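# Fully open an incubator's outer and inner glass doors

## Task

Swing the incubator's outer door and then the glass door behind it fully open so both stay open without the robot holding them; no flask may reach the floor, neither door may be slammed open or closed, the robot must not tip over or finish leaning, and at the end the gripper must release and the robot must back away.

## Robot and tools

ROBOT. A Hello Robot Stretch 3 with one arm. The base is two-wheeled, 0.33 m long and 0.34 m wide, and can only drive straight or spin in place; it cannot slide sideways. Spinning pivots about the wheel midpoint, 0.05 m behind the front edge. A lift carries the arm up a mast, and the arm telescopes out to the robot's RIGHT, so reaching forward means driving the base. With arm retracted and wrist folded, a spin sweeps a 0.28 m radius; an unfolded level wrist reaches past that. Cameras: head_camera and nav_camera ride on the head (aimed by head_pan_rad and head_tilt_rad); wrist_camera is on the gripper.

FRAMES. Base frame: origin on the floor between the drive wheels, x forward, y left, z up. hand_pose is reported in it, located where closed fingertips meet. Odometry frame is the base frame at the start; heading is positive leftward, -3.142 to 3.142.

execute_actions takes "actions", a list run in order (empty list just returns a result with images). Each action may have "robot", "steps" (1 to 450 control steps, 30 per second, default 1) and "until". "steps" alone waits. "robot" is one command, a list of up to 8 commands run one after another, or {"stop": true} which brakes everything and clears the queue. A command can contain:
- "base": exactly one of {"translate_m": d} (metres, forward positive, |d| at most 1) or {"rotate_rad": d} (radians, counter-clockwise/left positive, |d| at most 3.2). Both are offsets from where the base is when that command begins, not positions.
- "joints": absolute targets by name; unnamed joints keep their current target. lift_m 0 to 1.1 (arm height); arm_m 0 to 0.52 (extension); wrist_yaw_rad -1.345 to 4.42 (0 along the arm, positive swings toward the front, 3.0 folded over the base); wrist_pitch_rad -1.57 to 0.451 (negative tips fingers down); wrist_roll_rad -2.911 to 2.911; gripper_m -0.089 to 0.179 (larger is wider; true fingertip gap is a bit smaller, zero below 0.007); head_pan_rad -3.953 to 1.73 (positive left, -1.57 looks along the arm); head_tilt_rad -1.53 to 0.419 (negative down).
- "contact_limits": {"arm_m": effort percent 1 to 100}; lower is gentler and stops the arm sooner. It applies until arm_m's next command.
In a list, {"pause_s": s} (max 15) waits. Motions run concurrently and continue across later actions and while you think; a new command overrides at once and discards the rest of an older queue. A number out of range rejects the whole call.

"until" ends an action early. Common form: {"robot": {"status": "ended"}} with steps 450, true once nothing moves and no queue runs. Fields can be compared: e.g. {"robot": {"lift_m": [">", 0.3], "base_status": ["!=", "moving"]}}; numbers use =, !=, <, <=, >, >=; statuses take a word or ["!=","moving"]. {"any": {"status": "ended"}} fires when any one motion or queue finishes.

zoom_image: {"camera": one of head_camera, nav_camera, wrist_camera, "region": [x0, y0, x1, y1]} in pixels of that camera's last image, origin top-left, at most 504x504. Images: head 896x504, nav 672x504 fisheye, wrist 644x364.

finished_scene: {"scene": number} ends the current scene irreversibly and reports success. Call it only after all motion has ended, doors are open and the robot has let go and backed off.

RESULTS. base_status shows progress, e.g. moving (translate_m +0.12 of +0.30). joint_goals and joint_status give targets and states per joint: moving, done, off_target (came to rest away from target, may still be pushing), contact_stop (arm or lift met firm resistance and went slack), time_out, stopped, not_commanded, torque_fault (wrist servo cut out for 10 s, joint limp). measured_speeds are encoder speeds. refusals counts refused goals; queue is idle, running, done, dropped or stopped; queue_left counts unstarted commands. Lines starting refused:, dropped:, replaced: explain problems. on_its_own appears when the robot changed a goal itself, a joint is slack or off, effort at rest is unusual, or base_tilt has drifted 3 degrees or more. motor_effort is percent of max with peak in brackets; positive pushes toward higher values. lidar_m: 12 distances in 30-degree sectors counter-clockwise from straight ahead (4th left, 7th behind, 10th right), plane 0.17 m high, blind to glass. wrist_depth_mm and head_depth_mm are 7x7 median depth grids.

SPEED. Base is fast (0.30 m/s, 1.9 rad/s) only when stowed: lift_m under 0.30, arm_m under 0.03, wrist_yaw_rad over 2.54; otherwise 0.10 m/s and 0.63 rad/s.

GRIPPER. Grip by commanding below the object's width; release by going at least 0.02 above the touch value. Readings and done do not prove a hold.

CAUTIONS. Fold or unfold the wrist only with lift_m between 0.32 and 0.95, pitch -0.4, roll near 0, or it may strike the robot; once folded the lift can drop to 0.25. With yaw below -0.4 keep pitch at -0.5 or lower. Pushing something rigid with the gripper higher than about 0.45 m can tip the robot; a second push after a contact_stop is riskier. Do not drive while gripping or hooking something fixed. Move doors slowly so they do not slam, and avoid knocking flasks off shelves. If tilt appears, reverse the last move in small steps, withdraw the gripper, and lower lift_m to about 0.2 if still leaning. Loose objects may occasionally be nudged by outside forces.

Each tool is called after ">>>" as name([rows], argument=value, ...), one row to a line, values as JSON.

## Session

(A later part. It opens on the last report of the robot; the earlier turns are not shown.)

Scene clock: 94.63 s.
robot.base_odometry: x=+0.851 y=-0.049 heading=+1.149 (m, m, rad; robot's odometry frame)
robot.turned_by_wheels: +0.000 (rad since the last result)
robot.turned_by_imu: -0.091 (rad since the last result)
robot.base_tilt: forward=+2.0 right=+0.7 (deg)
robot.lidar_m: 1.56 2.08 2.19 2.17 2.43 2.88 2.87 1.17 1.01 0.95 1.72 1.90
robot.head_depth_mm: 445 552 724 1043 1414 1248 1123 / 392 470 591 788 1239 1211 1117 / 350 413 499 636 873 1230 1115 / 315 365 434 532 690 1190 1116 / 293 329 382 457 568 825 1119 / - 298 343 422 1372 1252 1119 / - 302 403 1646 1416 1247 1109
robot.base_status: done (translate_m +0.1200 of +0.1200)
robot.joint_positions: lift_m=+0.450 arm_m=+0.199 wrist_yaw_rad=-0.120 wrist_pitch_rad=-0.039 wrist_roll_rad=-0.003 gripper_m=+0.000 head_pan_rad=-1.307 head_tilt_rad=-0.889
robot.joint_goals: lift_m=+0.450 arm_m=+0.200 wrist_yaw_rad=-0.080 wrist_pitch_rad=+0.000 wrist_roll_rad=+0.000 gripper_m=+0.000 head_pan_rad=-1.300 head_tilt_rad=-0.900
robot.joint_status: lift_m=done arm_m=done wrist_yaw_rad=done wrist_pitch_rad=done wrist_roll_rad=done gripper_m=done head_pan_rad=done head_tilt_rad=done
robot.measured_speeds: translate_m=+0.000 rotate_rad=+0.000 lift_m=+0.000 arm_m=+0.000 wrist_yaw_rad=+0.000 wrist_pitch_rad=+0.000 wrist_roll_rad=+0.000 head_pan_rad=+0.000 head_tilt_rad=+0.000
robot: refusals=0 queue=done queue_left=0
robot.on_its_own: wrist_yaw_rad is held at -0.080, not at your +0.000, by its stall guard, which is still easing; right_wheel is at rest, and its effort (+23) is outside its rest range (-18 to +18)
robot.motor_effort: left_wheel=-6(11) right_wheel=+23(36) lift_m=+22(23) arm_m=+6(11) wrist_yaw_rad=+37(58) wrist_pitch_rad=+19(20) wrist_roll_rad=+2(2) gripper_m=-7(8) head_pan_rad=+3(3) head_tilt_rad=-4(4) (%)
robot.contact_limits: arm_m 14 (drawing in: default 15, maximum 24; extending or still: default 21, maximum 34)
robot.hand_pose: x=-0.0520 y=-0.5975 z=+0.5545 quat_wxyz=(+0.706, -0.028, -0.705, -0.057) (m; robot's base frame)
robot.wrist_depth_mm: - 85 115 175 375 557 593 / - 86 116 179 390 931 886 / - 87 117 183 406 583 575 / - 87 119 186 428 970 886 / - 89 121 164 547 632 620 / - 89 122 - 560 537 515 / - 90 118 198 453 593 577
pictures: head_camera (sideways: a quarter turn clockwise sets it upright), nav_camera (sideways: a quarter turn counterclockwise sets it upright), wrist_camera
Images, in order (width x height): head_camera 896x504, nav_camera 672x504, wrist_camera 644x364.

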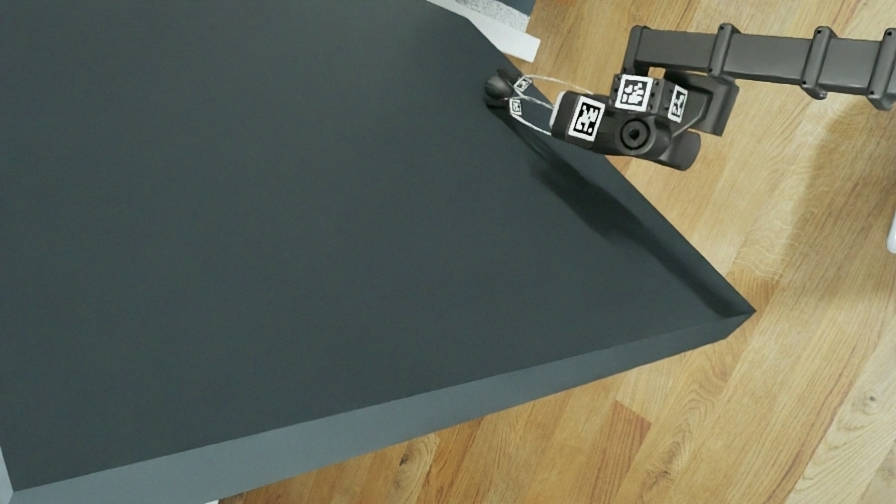

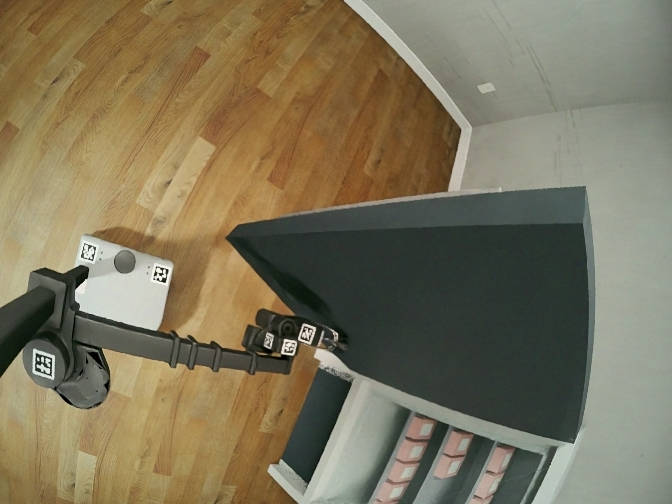

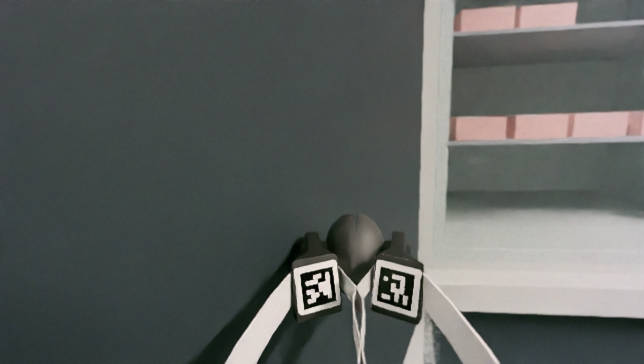

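>>> execute_actions([
  {"robot":[{"base":{"translate_m":-0.08}},{"joints":{"arm_m":0.0,"wrist_yaw_rad":0}},{"base":{"rotate_rad":-0.175}},{"base":{"translate_m":-0.5},"joints":{"lift_m":0.65,"head_pan_rad":-1.57,"head_tilt_rad":-0.6,"gripper_m":0.09}}],"steps":450,"until":{"robot":{"status":"ended"}}},
])

Scene clock: 107.23 s.
robot.base_odometry: x=+0.538 y=-0.536 heading=+0.975 (m, m, rad; robot's odometry frame)
robot.turned_by_wheels: -0.174 (rad since the last result)
robot.turned_by_imu: -0.175 (rad since the last result)
robot.base_tilt: forward=+2.1 right=+0.7 (deg)
robot.lidar_m: 2.47 2.11 2.26 2.21 2.30 2.37 2.29 2.19 1.60 0.94 1.02 2.19
robot.head_depth_mm: 1286 1415 1575 1763 1768 1452 1230 / 1273 1403 1570 1772 1765 1455 1235 / 1009 880 982 1082 1265 1422 1249 / 1013 1078 1194 1312 1291 1415 1238 / 1022 1084 1194 1370 1305 1420 1242 / 1031 1082 1168 1377 1298 1423 1243 / 1045 1084 1120 1262 1328 1419 1233
robot.base_status: done (translate_m -0.5000 of -0.5000)
robot.joint_positions: lift_m=+0.650 arm_m=+0.002 wrist_yaw_rad=-0.001 wrist_pitch_rad=-0.026 wrist_roll_rad=-0.003 gripper_m=+0.090 head_pan_rad=-1.563 head_tilt_rad=-0.606
robot.joint_goals: lift_m=+0.650 arm_m=+0.000 wrist_yaw_rad=+0.000 wrist_pitch_rad=+0.000 wrist_roll_rad=+0.000 gripper_m=+0.090 head_pan_rad=-1.570 head_tilt_rad=-0.600
robot.joint_status: lift_m=done arm_m=done wrist_yaw_rad=done wrist_pitch_rad=done wrist_roll_rad=done gripper_m=done head_pan_rad=done head_tilt_rad=done
robot.measured_speeds: translate_m=+0.000 rotate_rad=+0.000 lift_m=+0.000 arm_m=+0.000 wrist_yaw_rad=+0.000 wrist_pitch_rad=+0.000 wrist_roll_rad=+0.000 head_pan_rad=+0.000 head_tilt_rad=+0.000
robot: refusals=0 queue=done queue_left=0
robot.motor_effort: left_wheel=+2(9) right_wheel=-5(23) lift_m=+23(27) arm_m=-2(6) wrist_yaw_rad=+0(37) wrist_pitch_rad=+13(19) wrist_roll_rad=+1(2) gripper_m=+0(82) head_pan_rad=-2(19) head_tilt_rad=+2(16) (%)
robot.hand_pose: x=-0.0216 y=-0.4024 z=+0.7578 quat_wxyz=(+0.708, +0.009, -0.706, -0.010) (m; robot's base frame)
robot.wrist_depth_mm: 670 800 973 963 - - - / 647 793 929 820 - - - / 648 807 - - - - - / 652 817 - - - - - / 659 828 869 - 788 - - / 664 822 - 876 811 - - / 677 807 822 808 - - -
pictures: head_camera (sideways: a quarter turn clockwise sets it upright), nav_camera (sideways: a quarter turn counterclockwise sets it upright), wrist_camera
Images, in order (width x height): head_camera 896x504, nav_camera 672x504, wrist_camera 644x364.

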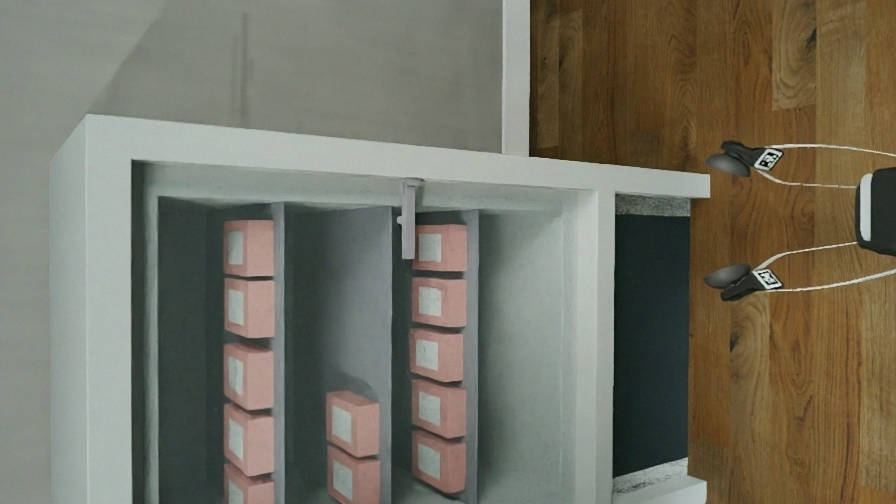

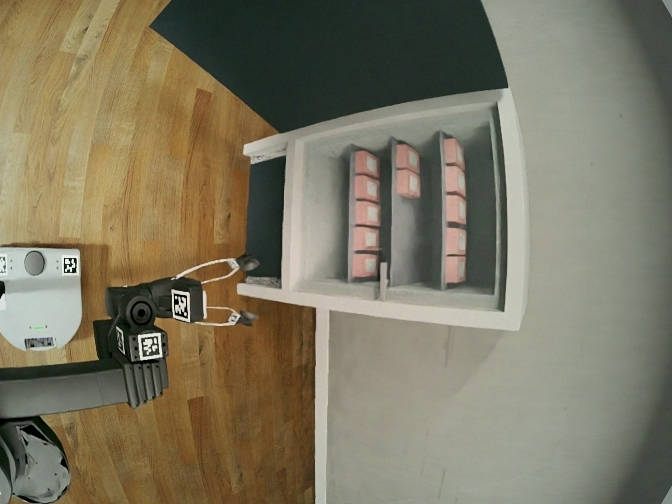

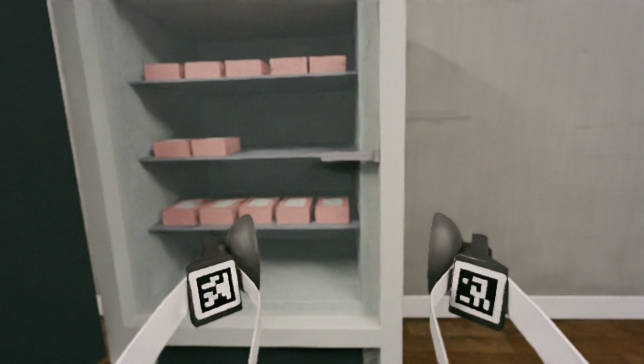

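>>> execute_actions([
  {"robot":{"joints":{"lift_m":0.74,"arm_m":0.28}},"steps":450,"until":{"robot":{"status":"ended"}}},
])

>>> zoom_image(camera="head_camera", region=[300,120,560,300])

Scene clock: 110.77 s.
robot.base_odometry: x=+0.538 y=-0.536 heading=+0.975 (m, m, rad; robot's odometry frame)
robot.turned_by_wheels: +0.000 (rad since the last result)
robot.turned_by_imu: -0.001 (rad since the last result)
robot.base_tilt: forward=+2.1 right=+0.7 (deg)
robot.lidar_m: 2.46 2.11 2.26 2.21 2.30 2.37 2.29 2.19 1.60 0.94 1.02 2.20
robot.head_depth_mm: 1279 1414 1588 1777 1807 1534 - / 1271 1400 1589 1781 - 1428 1232 / 1014 880 986 1074 - 1418 1229 / 1019 1080 1187 1254 1288 1419 1240 / 1020 1079 1198 1368 1297 1422 1238 / 1032 1077 1168 1383 1296 1422 1235 / 1044 1084 1122 1264 1305 1426 1240
robot.base_status: done (translate_m -0.5000 of -0.5000)
robot.joint_positions: lift_m=+0.740 arm_m=+0.280 wrist_yaw_rad=+0.000 wrist_pitch_rad=-0.026 wrist_roll_rad=-0.003 gripper_m=+0.090 head_pan_rad=-1.563 head_tilt_rad=-0.606
robot.joint_goals: lift_m=+0.740 arm_m=+0.280 wrist_yaw_rad=+0.000 wrist_pitch_rad=+0.000 wrist_roll_rad=+0.000 gripper_m=+0.090 head_pan_rad=-1.570 head_tilt_rad=-0.600
robot.joint_status: lift_m=done arm_m=done wrist_yaw_rad=done wrist_pitch_rad=done wrist_roll_rad=done gripper_m=done head_pan_rad=done head_tilt_rad=done
robot.measured_speeds: translate_m=+0.000 rotate_rad=+0.000 lift_m=+0.000 arm_m=+0.000 wrist_yaw_rad=+0.000 wrist_pitch_rad=+0.000 wrist_roll_rad=+0.000 head_pan_rad=+0.000 head_tilt_rad=+0.000
robot: refusals=0 queue=done queue_left=0
robot.motor_effort: left_wheel=+2(2) right_wheel=-4(5) lift_m=+24(24) arm_m=+2(4) wrist_yaw_rad=-1(0) wrist_pitch_rad=+12(13) wrist_roll_rad=+1(2) gripper_m=+0(0) head_pan_rad=-2(2) head_tilt_rad=+1(2) (%)
robot.hand_pose: x=-0.0216 y=-0.6802 z=+0.8479 quat_wxyz=(+0.708, +0.009, -0.706, -0.009) (m; robot's base frame)
robot.wrist_depth_mm: 571 654 669 673 432 924 923 / 562 763 895 865 436 953 944 / 537 713 922 926 442 988 989 / 564 723 947 891 455 - - / 562 719 627 603 449 - - / 567 652 - 620 475 - - / 564 663 757 741 493 - -
pictures: head_camera (sideways: a quarter turn clockwise sets it upright), nav_camera (sideways: a quarter turn counterclockwise sets it upright), wrist_camera
Images, in order (width x height): head_camera 896x504, nav_camera 672x504, wrist_camera 644x364.

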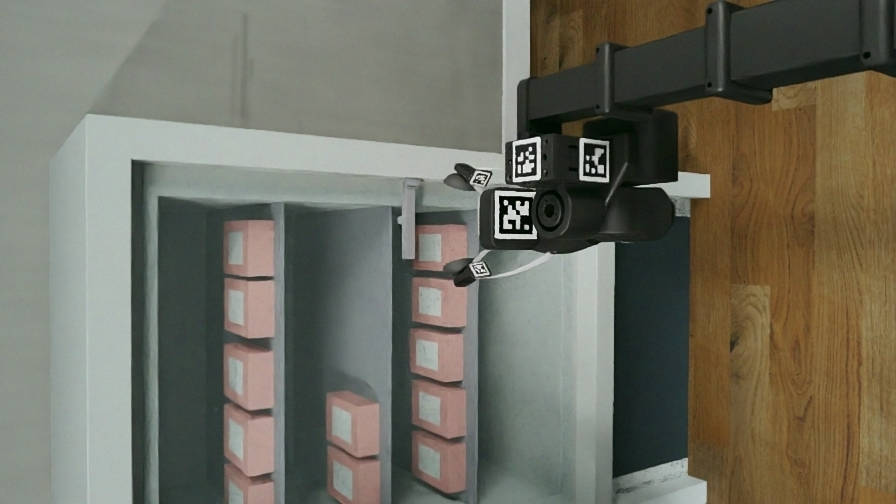

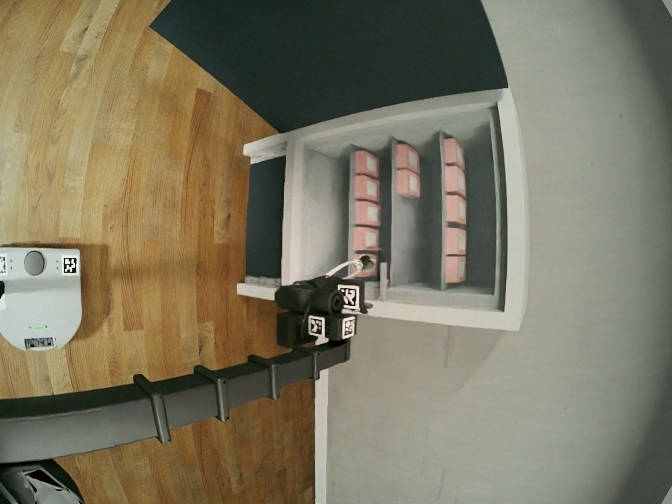

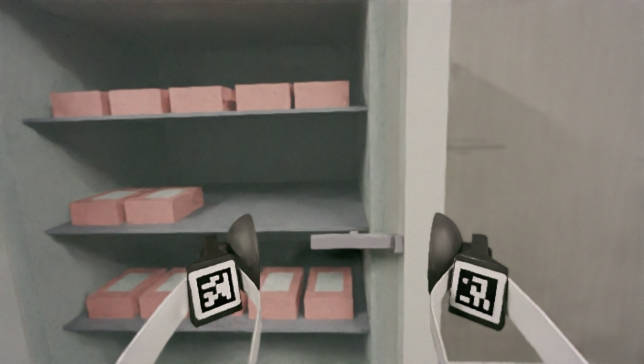

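Region (300, 120, 560, 300) of head_camera's 896x504 image, scaled by 1.938, with more detail than that image has; it fills the top 349 rows of this view, and the rest is white.

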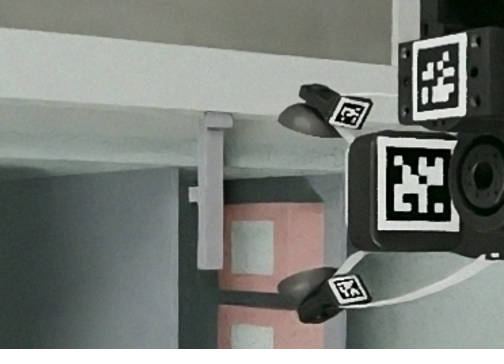

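>>> execute_actions([
  {"robot":[{"joints":{"arm_m":0.0,"wrist_roll_rad":1.57,"gripper_m":0.07}},{"base":{"rotate_rad":0.6}},{"base":{"translate_m":-0.27}},{"base":{"rotate_rad":-0.6}},{"base":{"translate_m":0.213}},{"joints":{"arm_m":0.22}}],"steps":450,"until":{"robot":{"status":"ended"}}},
  {"steps":300,"until":{"robot":{"status":"ended"}}},
])

Scene clock: 129.13 s.
robot.base_odometry: x=+0.658 y=-0.629 heading=+0.975 (m, m, rad; robot's odometry frame)
robot.turned_by_wheels: +0.000 (rad since the last result)
robot.turned_by_imu: -0.003 (rad since the last result)
robot.base_tilt: forward=+2.1 right=+0.7 (deg)
robot.lidar_m: 2.47 2.17 2.44 2.37 2.46 2.36 2.28 1.97 1.45 0.79 0.86 1.97
robot.head_depth_mm: 1154 1274 1420 1608 1721 1488 - / 1140 1217 1397 1605 1740 - 1221 / 1019 741 823 917 995 - 1239 / 1022 1126 940 1080 1245 1302 1229 / 1024 1128 942 1086 1201 1268 1237 / 1035 1128 937 1084 1208 1265 1238 / 1047 1129 940 1078 1208 1278 1235
robot.base_status: done (translate_m +0.2130 of +0.2130)
robot.joint_positions: lift_m=+0.740 arm_m=+0.220 wrist_yaw_rad=+0.000 wrist_pitch_rad=-0.026 wrist_roll_rad=+1.569 gripper_m=+0.070 head_pan_rad=-1.563 head_tilt_rad=-0.606
robot.joint_goals: lift_m=+0.740 arm_m=+0.220 wrist_yaw_rad=+0.000 wrist_pitch_rad=+0.000 wrist_roll_rad=+1.570 gripper_m=+0.070 head_pan_rad=-1.570 head_tilt_rad=-0.600
robot.joint_status: lift_m=done arm_m=done wrist_yaw_rad=done wrist_pitch_rad=done wrist_roll_rad=done gripper_m=done head_pan_rad=done head_tilt_rad=done
robot.measured_speeds: translate_m=+0.000 rotate_rad=+0.000 lift_m=+0.000 arm_m=+0.000 wrist_yaw_rad=+0.000 wrist_pitch_rad=+0.000 wrist_roll_rad=+0.000 head_pan_rad=+0.000 head_tilt_rad=+0.000
robot: refusals=0 queue=done queue_left=0
robot.motor_effort: left_wheel=+2(6) right_wheel=-5(10) lift_m=+23(23) arm_m=+3(2) wrist_yaw_rad=+0(0) wrist_pitch_rad=+13(13) wrist_roll_rad=+0(2) gripper_m=-1(72) head_pan_rad=-2(3) head_tilt_rad=+2(1) (%)
robot.hand_pose: x=-0.0215 y=-0.6202 z=+0.8477 quat_wxyz=(+0.001, +0.000, -1.000, -0.013) (m; robot's base frame)
robot.wrist_depth_mm: 880 873 870 881 898 856 871 / 321 320 315 314 313 313 307 / 331 374 366 367 369 368 367 / 354 443 685 829 588 455 544 / 353 435 674 852 601 464 570 / 363 435 - 887 630 458 587 / 377 423 652 858 635 510 584
pictures: head_camera (sideways: a quarter turn clockwise sets it upright), nav_camera (sideways: a quarter turn counterclockwise sets it upright), wrist_camera
Images, in order (width x height): head_camera 896x504, nav_camera 672x504, wrist_camera 644x364.

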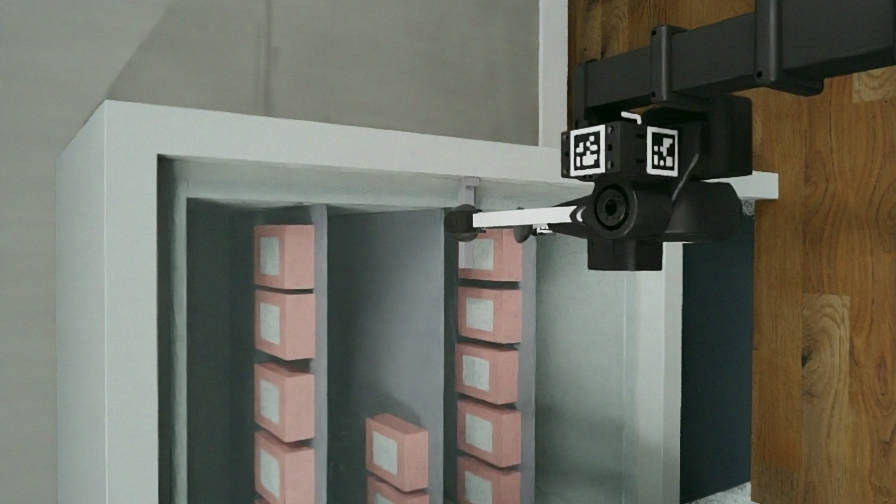

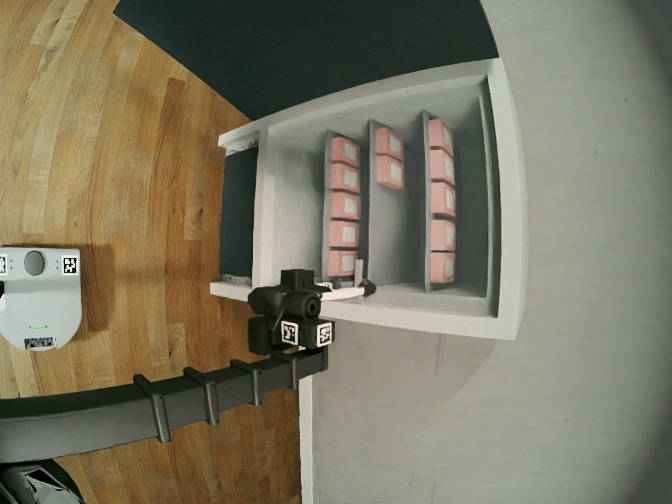

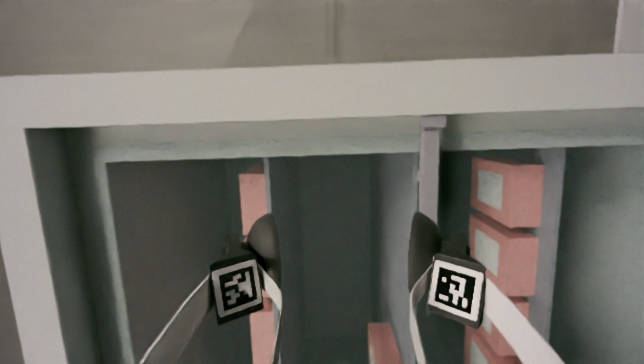

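>>> execute_actions([
  {"robot":{"joints":{"arm_m":0.29,"lift_m":0.67}},"steps":450,"until":{"robot":{"status":"ended"}}},
])

Scene clock: 131.73 s.
robot.base_odometry: x=+0.658 y=-0.629 heading=+0.975 (m, m, rad; robot's odometry frame)
robot.turned_by_wheels: +0.000 (rad since the last result)
robot.turned_by_imu: +0.000 (rad since the last result)
robot.base_tilt: forward=+2.1 right=+0.7 (deg)
robot.lidar_m: 2.48 2.16 2.43 2.37 2.46 2.37 2.27 1.98 1.44 0.79 0.87 1.97
robot.head_depth_mm: 1151 1276 1419 1590 1715 1454 1247 / 1146 1219 1395 1598 1766 - 1224 / 1010 739 823 917 997 1327 1238 / 1025 1122 936 1067 1243 1304 1231 / 1027 1127 938 1088 1203 1271 1240 / 1030 1133 937 1086 1212 1281 1235 / 1044 1129 941 1085 1203 1275 1242
robot.base_status: done (translate_m +0.2130 of +0.2130)
robot.joint_positions: lift_m=+0.670 arm_m=+0.290 wrist_yaw_rad=+0.000 wrist_pitch_rad=-0.026 wrist_roll_rad=+1.569 gripper_m=+0.070 head_pan_rad=-1.563 head_tilt_rad=-0.606
robot.joint_goals: lift_m=+0.670 arm_m=+0.290 wrist_yaw_rad=+0.000 wrist_pitch_rad=+0.000 wrist_roll_rad=+1.570 gripper_m=+0.070 head_pan_rad=-1.570 head_tilt_rad=-0.600
robot.joint_status: lift_m=done arm_m=done wrist_yaw_rad=done wrist_pitch_rad=done wrist_roll_rad=done gripper_m=done head_pan_rad=done head_tilt_rad=done
robot.measured_speeds: translate_m=+0.000 rotate_rad=+0.000 lift_m=+0.000 arm_m=+0.000 wrist_yaw_rad=+0.000 wrist_pitch_rad=+0.000 wrist_roll_rad=+0.000 head_pan_rad=+0.000 head_tilt_rad=+0.000
robot: refusals=0 queue=done queue_left=0
robot.motor_effort: left_wheel=+1(2) right_wheel=-5(4) lift_m=+18(23) arm_m=+3(3) wrist_yaw_rad=+0(0) wrist_pitch_rad=+12(12) wrist_roll_rad=+1(0) gripper_m=-1(1) head_pan_rad=-2(3) head_tilt_rad=+1(2) (%)
robot.hand_pose: x=-0.0215 y=-0.6902 z=+0.7780 quat_wxyz=(+0.001, +0.000, -1.000, -0.013) (m; robot's base frame)
robot.wrist_depth_mm: 836 824 818 810 807 807 797 / 248 247 245 245 245 243 241 / 303 302 302 301 298 297 295 / 382 497 424 756 714 378 488 / 386 525 421 801 765 379 490 / 387 525 - 813 808 378 493 / 386 519 521 813 807 413 497
pictures: head_camera (sideways: a quarter turn clockwise sets it upright), nav_camera (sideways: a quarter turn counterclockwise sets it upright), wrist_camera
Images, in order (width x height): head_camera 896x504, nav_camera 672x504, wrist_camera 644x364.

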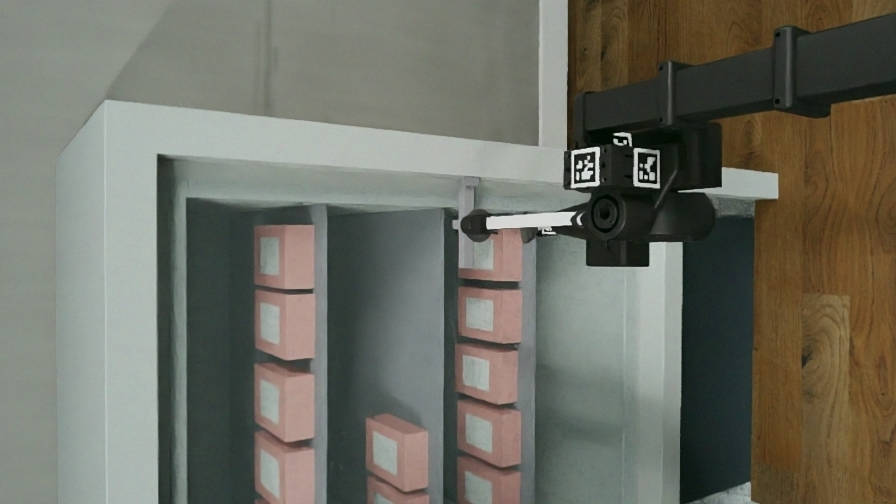

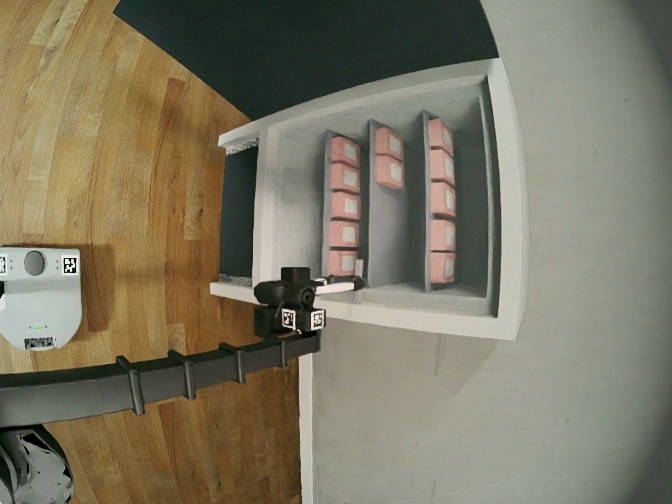

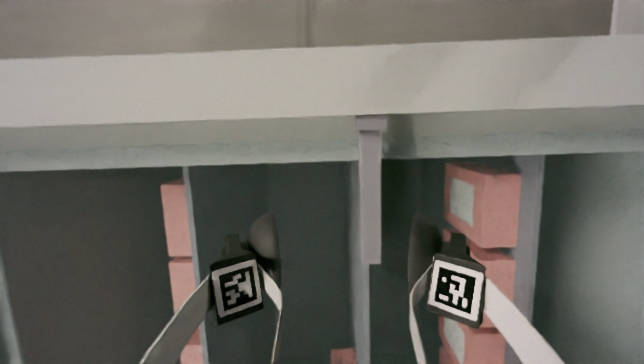

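>>> execute_actions([
  {"robot":[{"joints":{"lift_m":0.645},"base":{"translate_m":-0.02}},{"joints":{"arm_m":0.36},"contact_limits":{"arm_m":10}}],"steps":450,"until":{"robot":{"status":"ended"}}},
])

Scene clock: 136.03 s.
robot.base_odometry: x=+0.647 y=-0.646 heading=+0.975 (m, m, rad; robot's odometry frame)
robot.turned_by_wheels: +0.000 (rad since the last result)
robot.turned_by_imu: -0.001 (rad since the last result)
robot.base_tilt: forward=+2.1 right=+0.8 (deg)
robot.lidar_m: 2.49 2.18 2.43 2.36 2.45 2.34 2.26 1.97 1.45 0.79 0.87 1.97
robot.head_depth_mm: 1162 1275 1415 1597 1712 1449 1237 / 1145 1256 1425 1590 1742 - 1211 / 1008 727 809 910 - 1330 1240 / 1019 1100 983 1069 1196 1271 1235 / 1025 1126 937 1084 1206 1274 1235 / 1035 1133 953 1088 1210 1285 1240 / 1042 1130 936 1082 1209 1281 1234
robot.base_status: done (translate_m -0.0200 of -0.0200)
robot.joint_positions: lift_m=+0.645 arm_m=+0.360 wrist_yaw_rad=+0.000 wrist_pitch_rad=-0.026 wrist_roll_rad=+1.569 gripper_m=+0.070 head_pan_rad=-1.563 head_tilt_rad=-0.606
robot.joint_goals: lift_m=+0.645 arm_m=+0.360 wrist_yaw_rad=+0.000 wrist_pitch_rad=+0.000 wrist_roll_rad=+1.570 gripper_m=+0.070 head_pan_rad=-1.570 head_tilt_rad=-0.600
robot.joint_status: lift_m=done arm_m=done wrist_yaw_rad=done wrist_pitch_rad=done wrist_roll_rad=done gripper_m=done head_pan_rad=done head_tilt_rad=done
robot.measured_speeds: translate_m=+0.000 rotate_rad=+0.000 lift_m=+0.000 arm_m=+0.000 wrist_yaw_rad=+0.000 wrist_pitch_rad=+0.000 wrist_roll_rad=+0.000 head_pan_rad=+0.000 head_tilt_rad=+0.000
robot: refusals=0 queue=done queue_left=0
robot.motor_effort: left_wheel=+1(3) right_wheel=-5(12) lift_m=+18(19) arm_m=+3(2) wrist_yaw_rad=-1(1) wrist_pitch_rad=+13(12) wrist_roll_rad=+1(1) gripper_m=-1(1) head_pan_rad=-3(3) head_tilt_rad=+1(1) (%)
robot.contact_limits: arm_m 10 (drawing in: default 15, maximum 24; extending or still: default 21, maximum 34)
robot.hand_pose: x=-0.0215 y=-0.7602 z=+0.7530 quat_wxyz=(+0.001, +0.000, -1.000, -0.013) (m; robot's base frame)
robot.wrist_depth_mm: 742 760 755 743 738 740 733 / 180 179 179 177 177 176 176 / 184 182 184 182 181 181 180 / 241 239 238 236 238 234 235 / 420 312 491 724 714 306 436 / 417 317 - 723 723 307 440 / 408 326 620 752 755 324 461
pictures: head_camera (sideways: a quarter turn clockwise sets it upright), nav_camera (sideways: a quarter turn counterclockwise sets it upright), wrist_camera
Images, in order (width x height): head_camera 896x504, nav_camera 672x504, wrist_camera 644x364.

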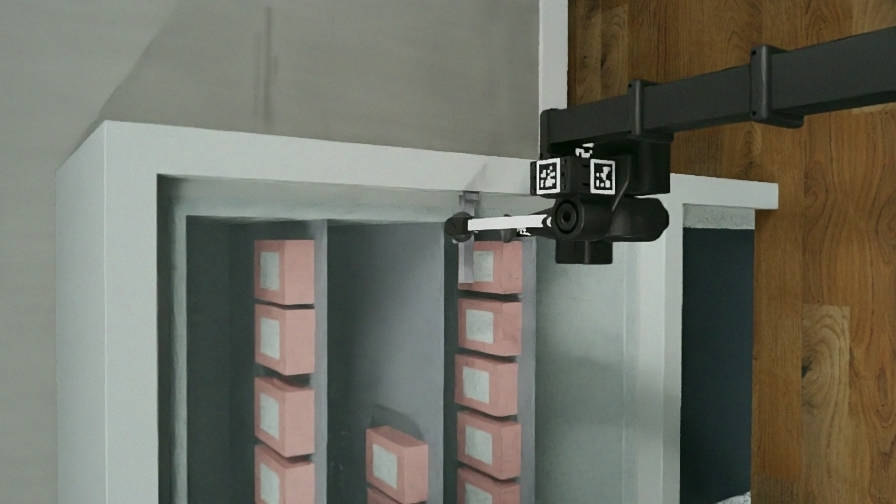

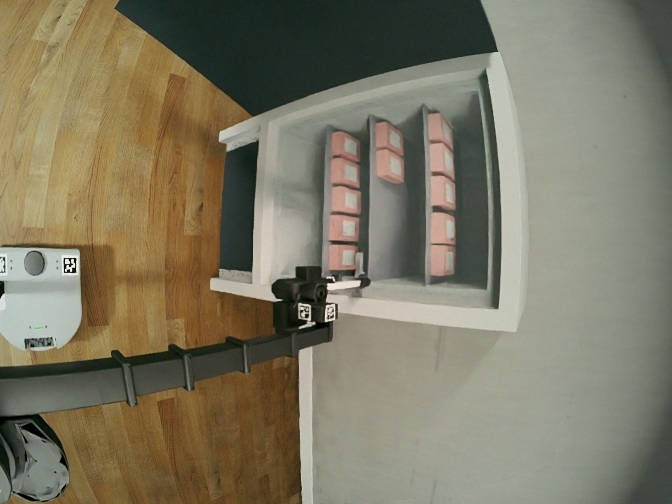

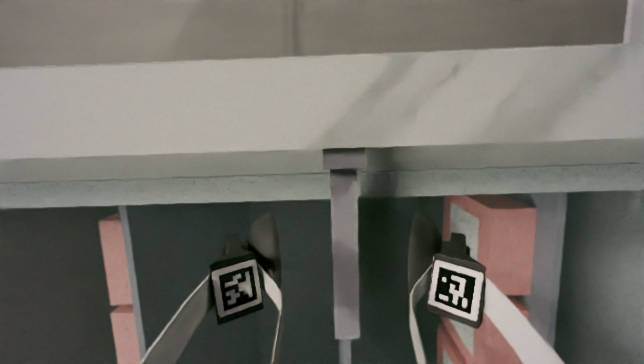

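>>> execute_actions([
  {"robot":[{"base":{"translate_m":0.008},"joints":{"arm_m":0.39},"contact_limits":{"arm_m":10}},{"joints":{"gripper_m":-0.02}},{"joints":{"wrist_roll_rad":0.9}}],"steps":450,"until":{"robot":{"status":"ended"}}},
])

Scene clock: 140.37 s.
robot.base_odometry: x=+0.652 y=-0.639 heading=+0.975 (m, m, rad; robot's odometry frame)
robot.turned_by_wheels: +0.000 (rad since the last result)
robot.turned_by_imu: -0.001 (rad since the last result)
robot.base_tilt: forward=+2.1 right=+0.7 (deg)
robot.lidar_m: 2.49 2.18 2.44 2.36 2.45 2.35 2.27 1.97 1.44 0.79 0.86 1.98
robot.head_depth_mm: 1156 1270 1412 1611 1730 1456 1247 / 1140 1239 1422 1602 1757 - 1203 / 1026 724 813 905 - 1289 1235 / 1031 1127 941 1076 1191 1259 1239 / 1036 1129 940 1088 1205 1277 1235 / 1045 1137 944 1087 1207 1267 1241 / 1053 1134 943 1085 1210 1285 1231
robot.base_status: done (translate_m +0.0080 of +0.0080)
robot.joint_positions: lift_m=+0.645 arm_m=+0.389 wrist_yaw_rad=+0.001 wrist_pitch_rad=-0.037 wrist_roll_rad=+0.962 gripper_m=-0.019 head_pan_rad=-1.563 head_tilt_rad=-0.606
robot.joint_goals: lift_m=+0.645 arm_m=+0.390 wrist_yaw_rad=+0.000 wrist_pitch_rad=+0.000 wrist_roll_rad=+0.900 gripper_m=-0.020 head_pan_rad=-1.570 head_tilt_rad=-0.600
robot.joint_status: lift_m=done arm_m=done wrist_yaw_rad=done wrist_pitch_rad=done wrist_roll_rad=off_target gripper_m=done head_pan_rad=done head_tilt_rad=done
robot.measured_speeds: translate_m=+0.000 rotate_rad=+0.000 lift_m=+0.000 arm_m=+0.000 wrist_yaw_rad=+0.000 wrist_pitch_rad=+0.000 wrist_roll_rad=+0.000 head_pan_rad=+0.000 head_tilt_rad=+0.000
robot: refusals=0 queue=dropped queue_left=0
robot.motor_effort: left_wheel=+1(4) right_wheel=-4(10) lift_m=+18(19) arm_m=+5(4) wrist_yaw_rad=-1(2) wrist_pitch_rad=+19(19) wrist_roll_rad=-32(31) gripper_m=-18(87) head_pan_rad=-3(2) head_tilt_rad=+2(2) (%)
robot.contact_limits: arm_m 10 (drawing in: default 15, maximum 24; extending or still: default 21, maximum 34)
robot.hand_pose: x=-0.0211 y=-0.7895 z=+0.7500 quat_wxyz=(+0.300, +0.006, -0.954, -0.018) (m; robot's base frame)
robot.wrist_depth_mm: 359 193 145 144 145 711 707 / 394 246 197 148 147 711 718 / 404 291 453 203 152 151 725 / 272 354 658 307 168 156 155 / 278 452 693 179 214 212 160 / 327 641 715 650 - 221 217 / 393 662 533 573 314 288 226
pictures: head_camera (sideways: a quarter turn clockwise sets it upright), nav_camera (sideways: a quarter turn counterclockwise sets it upright), wrist_camera
Images, in order (width x height): head_camera 896x504, nav_camera 672x504, wrist_camera 644x364.

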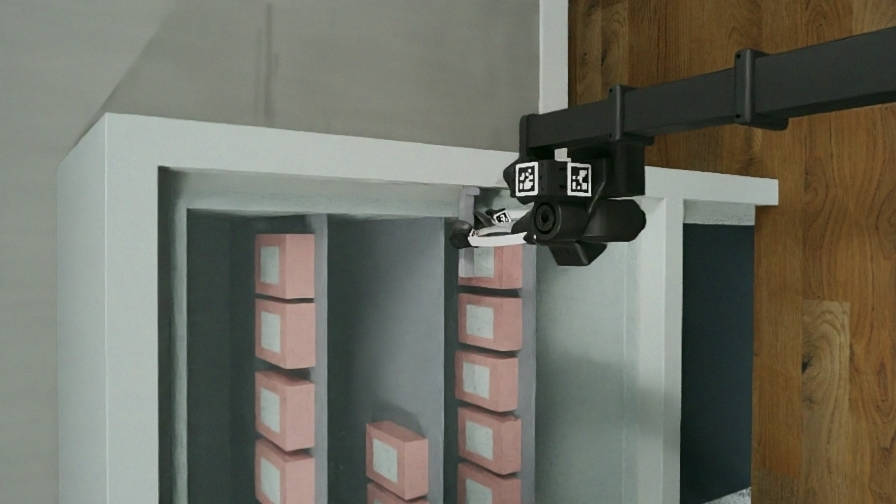

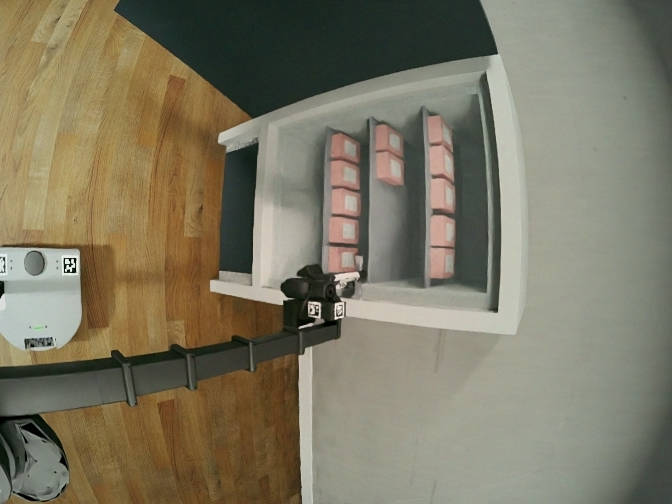

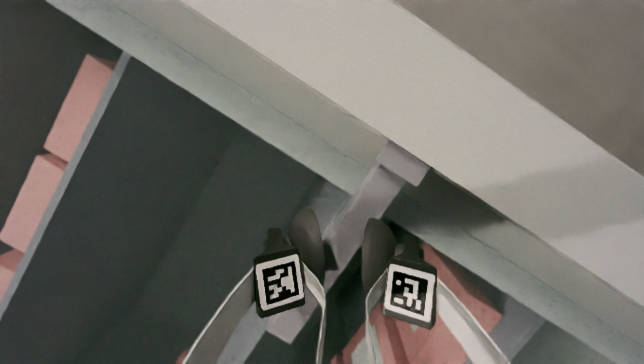

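>>> execute_actions([
  {"robot":{"joints":{"wrist_roll_rad":2.2,"gripper_m":-0.03}},"steps":150,"until":{"robot":{"status":"ended"}}},
])

Scene clock: 141.97 s.
robot.base_odometry: x=+0.652 y=-0.639 heading=+0.975 (m, m, rad; robot's odometry frame)
robot.turned_by_wheels: +0.000 (rad since the last result)
robot.turned_by_imu: +0.000 (rad since the last result)
robot.base_tilt: forward=+2.1 right=+0.8 (deg)
robot.lidar_m: 2.49 2.18 2.44 2.37 2.46 2.35 2.27 1.97 1.44 0.79 0.86 1.97
robot.head_depth_mm: 1159 1280 1417 1604 1716 1454 1252 / 1133 1242 1394 1601 1756 - 1208 / 1012 722 808 905 - 1281 1231 / 1015 1122 935 1079 1176 1272 1231 / 1028 1131 935 1087 1209 1272 1235 / 1030 1126 940 1086 1203 1278 1239 / 1039 1127 940 1081 1203 1286 1240
robot.base_status: done (translate_m +0.0080 of +0.0080)
robot.joint_positions: lift_m=+0.645 arm_m=+0.390 wrist_yaw_rad=+0.001 wrist_pitch_rad=-0.041 wrist_roll_rad=+2.188 gripper_m=-0.029 head_pan_rad=-1.563 head_tilt_rad=-0.606
robot.joint_goals: lift_m=+0.645 arm_m=+0.390 wrist_yaw_rad=+0.000 wrist_pitch_rad=+0.000 wrist_roll_rad=+2.200 gripper_m=-0.030 head_pan_rad=-1.570 head_tilt_rad=-0.600
robot.joint_status: lift_m=done arm_m=done wrist_yaw_rad=done wrist_pitch_rad=done wrist_roll_rad=done gripper_m=done head_pan_rad=done head_tilt_rad=done
robot.measured_speeds: translate_m=+0.000 rotate_rad=+0.000 lift_m=+0.000 arm_m=+0.000 wrist_yaw_rad=+0.000 wrist_pitch_rad=+0.000 wrist_roll_rad=+0.000 head_pan_rad=+0.000 head_tilt_rad=+0.000
robot: refusals=0 queue=done queue_left=0
robot.motor_effort: left_wheel=+1(1) right_wheel=-3(4) lift_m=+19(18) arm_m=+3(5) wrist_yaw_rad=-2(4) wrist_pitch_rad=+20(20) wrist_roll_rad=+6(30) gripper_m=-17(68) head_pan_rad=-3(3) head_tilt_rad=+1(1) (%)
robot.contact_limits: arm_m 10 (drawing in: default 15, maximum 24; extending or still: default 21, maximum 34)
robot.hand_pose: x=-0.0209 y=-0.7896 z=+0.7489 quat_wxyz=(-0.303, -0.006, -0.953, -0.020) (m; robot's base frame)
robot.wrist_depth_mm: 719 721 731 148 149 196 375 / 731 734 152 151 200 243 416 / 770 155 154 182 206 261 423 / 774 158 158 207 667 308 266 / 161 162 213 669 681 558 276 / 164 218 383 - 676 688 291 / 223 223 342 464 714 696 369
pictures: head_camera (sideways: a quarter turn clockwise sets it upright), nav_camera (sideways: a quarter turn counterclockwise sets it upright), wrist_camera
Images, in order (width x height): head_camera 896x504, nav_camera 672x504, wrist_camera 644x364.

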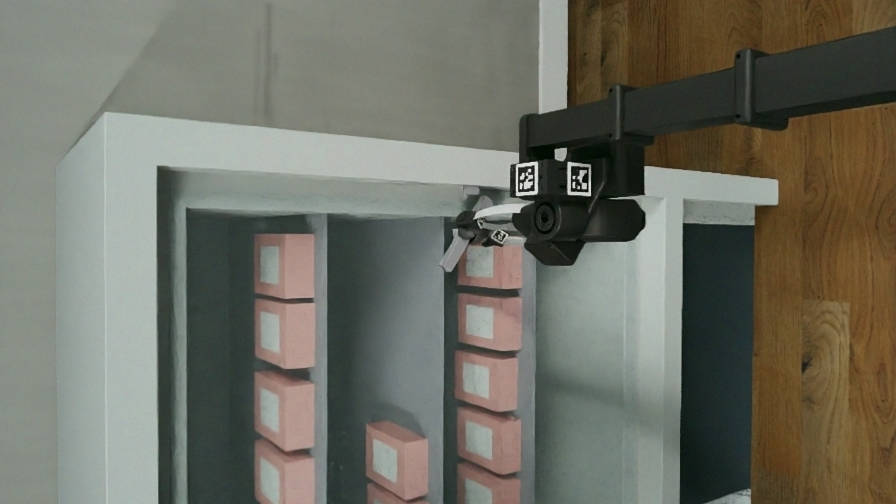

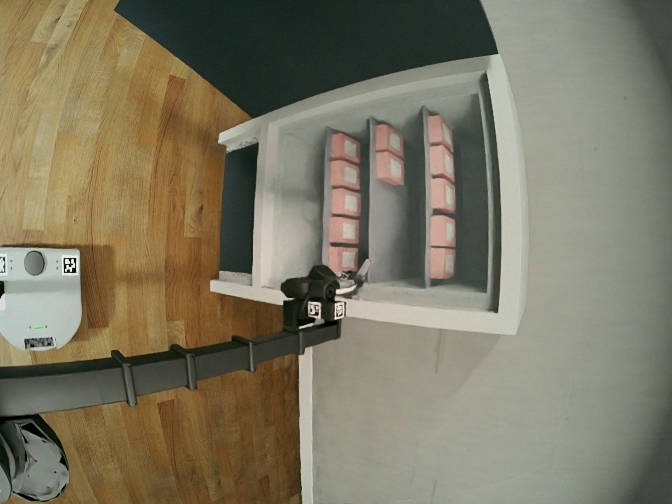

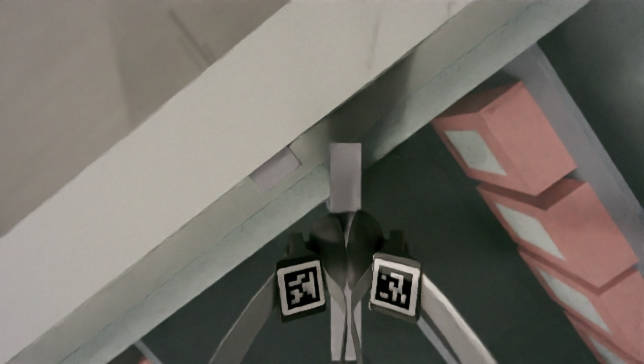

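>>> execute_actions([
  {"robot":[{"joints":{"wrist_roll_rad":2.6,"gripper_m":-0.06}},{"joints":{"arm_m":0.3}}],"steps":250,"until":{"robot":{"status":"ended"}}},
])

Scene clock: 146.20 s.
robot.base_odometry: x=+0.652 y=-0.639 heading=+0.976 (m, m, rad; robot's odometry frame)
robot.turned_by_wheels: +0.001 (rad since the last result)
robot.turned_by_imu: +0.000 (rad since the last result)
robot.base_tilt: forward=+2.1 right=+0.8 (deg)
robot.lidar_m: 2.48 2.18 2.44 2.37 2.46 2.35 2.27 1.97 1.44 0.79 0.86 1.98
robot.head_depth_mm: 1151 1273 1417 1595 1722 1459 1258 / 1141 1237 1397 1598 1762 - 1230 / 1011 724 811 910 1015 1314 1238 / 1021 1124 936 1085 1244 1303 1239 / 1023 1121 938 1091 1208 1280 1235 / 1031 1134 939 1090 1211 1281 1235 / 1042 1124 939 1078 1207 1284 1236
robot.base_status: done (translate_m +0.0080 of +0.0080)
robot.joint_positions: lift_m=+0.645 arm_m=+0.300 wrist_yaw_rad=+0.034 wrist_pitch_rad=-0.043 wrist_roll_rad=+2.596 gripper_m=-0.050 head_pan_rad=-1.563 head_tilt_rad=-0.606
robot.joint_goals: lift_m=+0.645 arm_m=+0.300 wrist_yaw_rad=+0.000 wrist_pitch_rad=+0.000 wrist_roll_rad=+2.600 gripper_m=-0.051 head_pan_rad=-1.570 head_tilt_rad=-0.600
robot.joint_status: lift_m=done arm_m=done wrist_yaw_rad=done wrist_pitch_rad=done wrist_roll_rad=done gripper_m=done head_pan_rad=done head_tilt_rad=done
robot.measured_speeds: translate_m=+0.000 rotate_rad=+0.000 lift_m=+0.000 arm_m=+0.000 wrist_yaw_rad=+0.000 wrist_pitch_rad=+0.000 wrist_roll_rad=+0.000 head_pan_rad=+0.000 head_tilt_rad=+0.000
robot: refusals=0 queue=done queue_left=0
robot.on_its_own: gripper_m is held at -0.051, not at your -0.060, by its stall guard, which is still easing; right_wheel is at rest, and its effort (-27) is outside its rest range (-18 to +18); wrist_yaw_rad is at rest, and its effort (-31) is outside its rest range (-12 to +12)
robot.motor_effort: left_wheel=+8(8) right_wheel=-27(27) lift_m=+19(19) arm_m=-2(4) wrist_yaw_rad=-31(32) wrist_pitch_rad=+21(25) wrist_roll_rad=+2(4) gripper_m=-14(100) head_pan_rad=-2(2) head_tilt_rad=+1(1) (%)
robot.hand_pose: x=-0.0125 y=-0.7001 z=+0.7484 quat_wxyz=(-0.489, +0.004, -0.872, -0.027) (m; robot's base frame)
robot.wrist_depth_mm: 809 804 796 234 358 541 443 / 799 821 238 287 351 572 555 / 843 843 241 294 739 355 627 / 838 847 247 296 760 758 375 / 876 851 302 758 529 768 590 / 893 257 310 - - 544 564 / 906 263 352 390 575 622 400
pictures: head_camera (sideways: a quarter turn clockwise sets it upright), nav_camera (sideways: a quarter turn counterclockwise sets it upright), wrist_camera
Images, in order (width x height): head_camera 896x504, nav_camera 672x504, wrist_camera 644x364.

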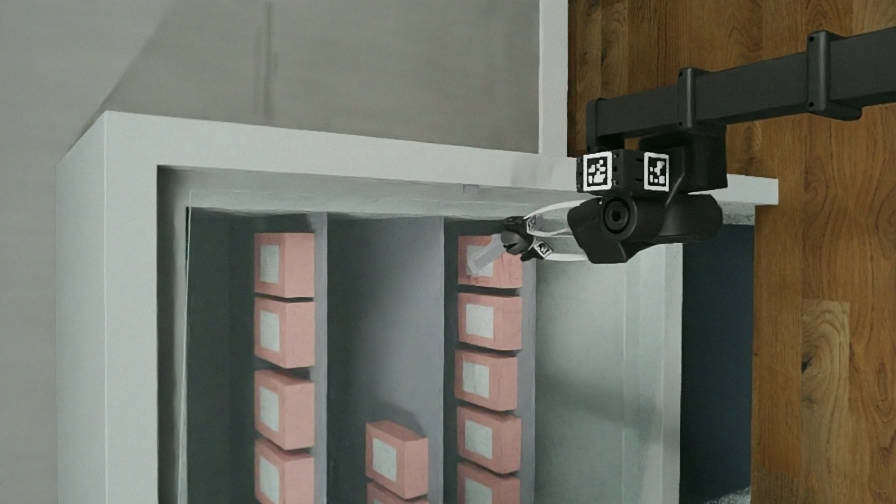

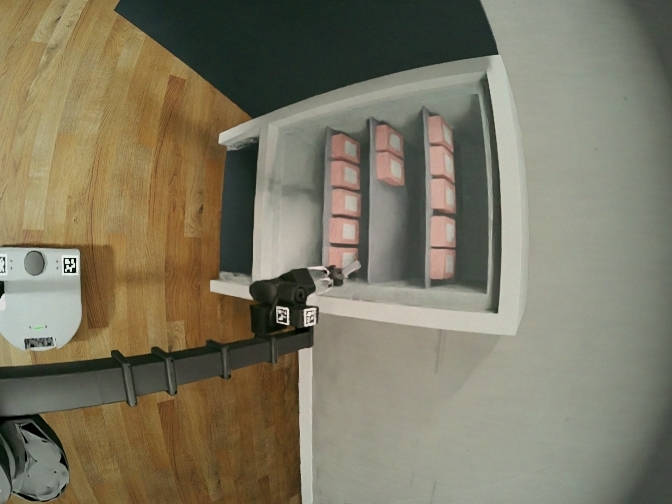

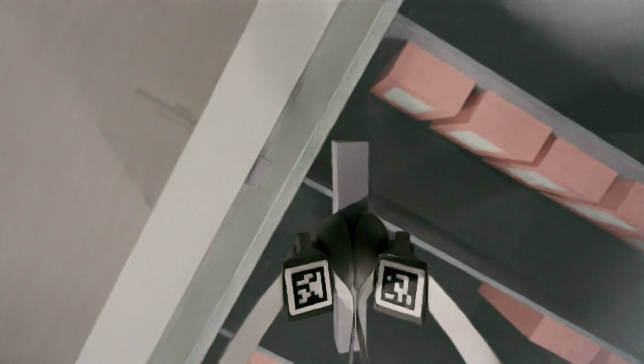

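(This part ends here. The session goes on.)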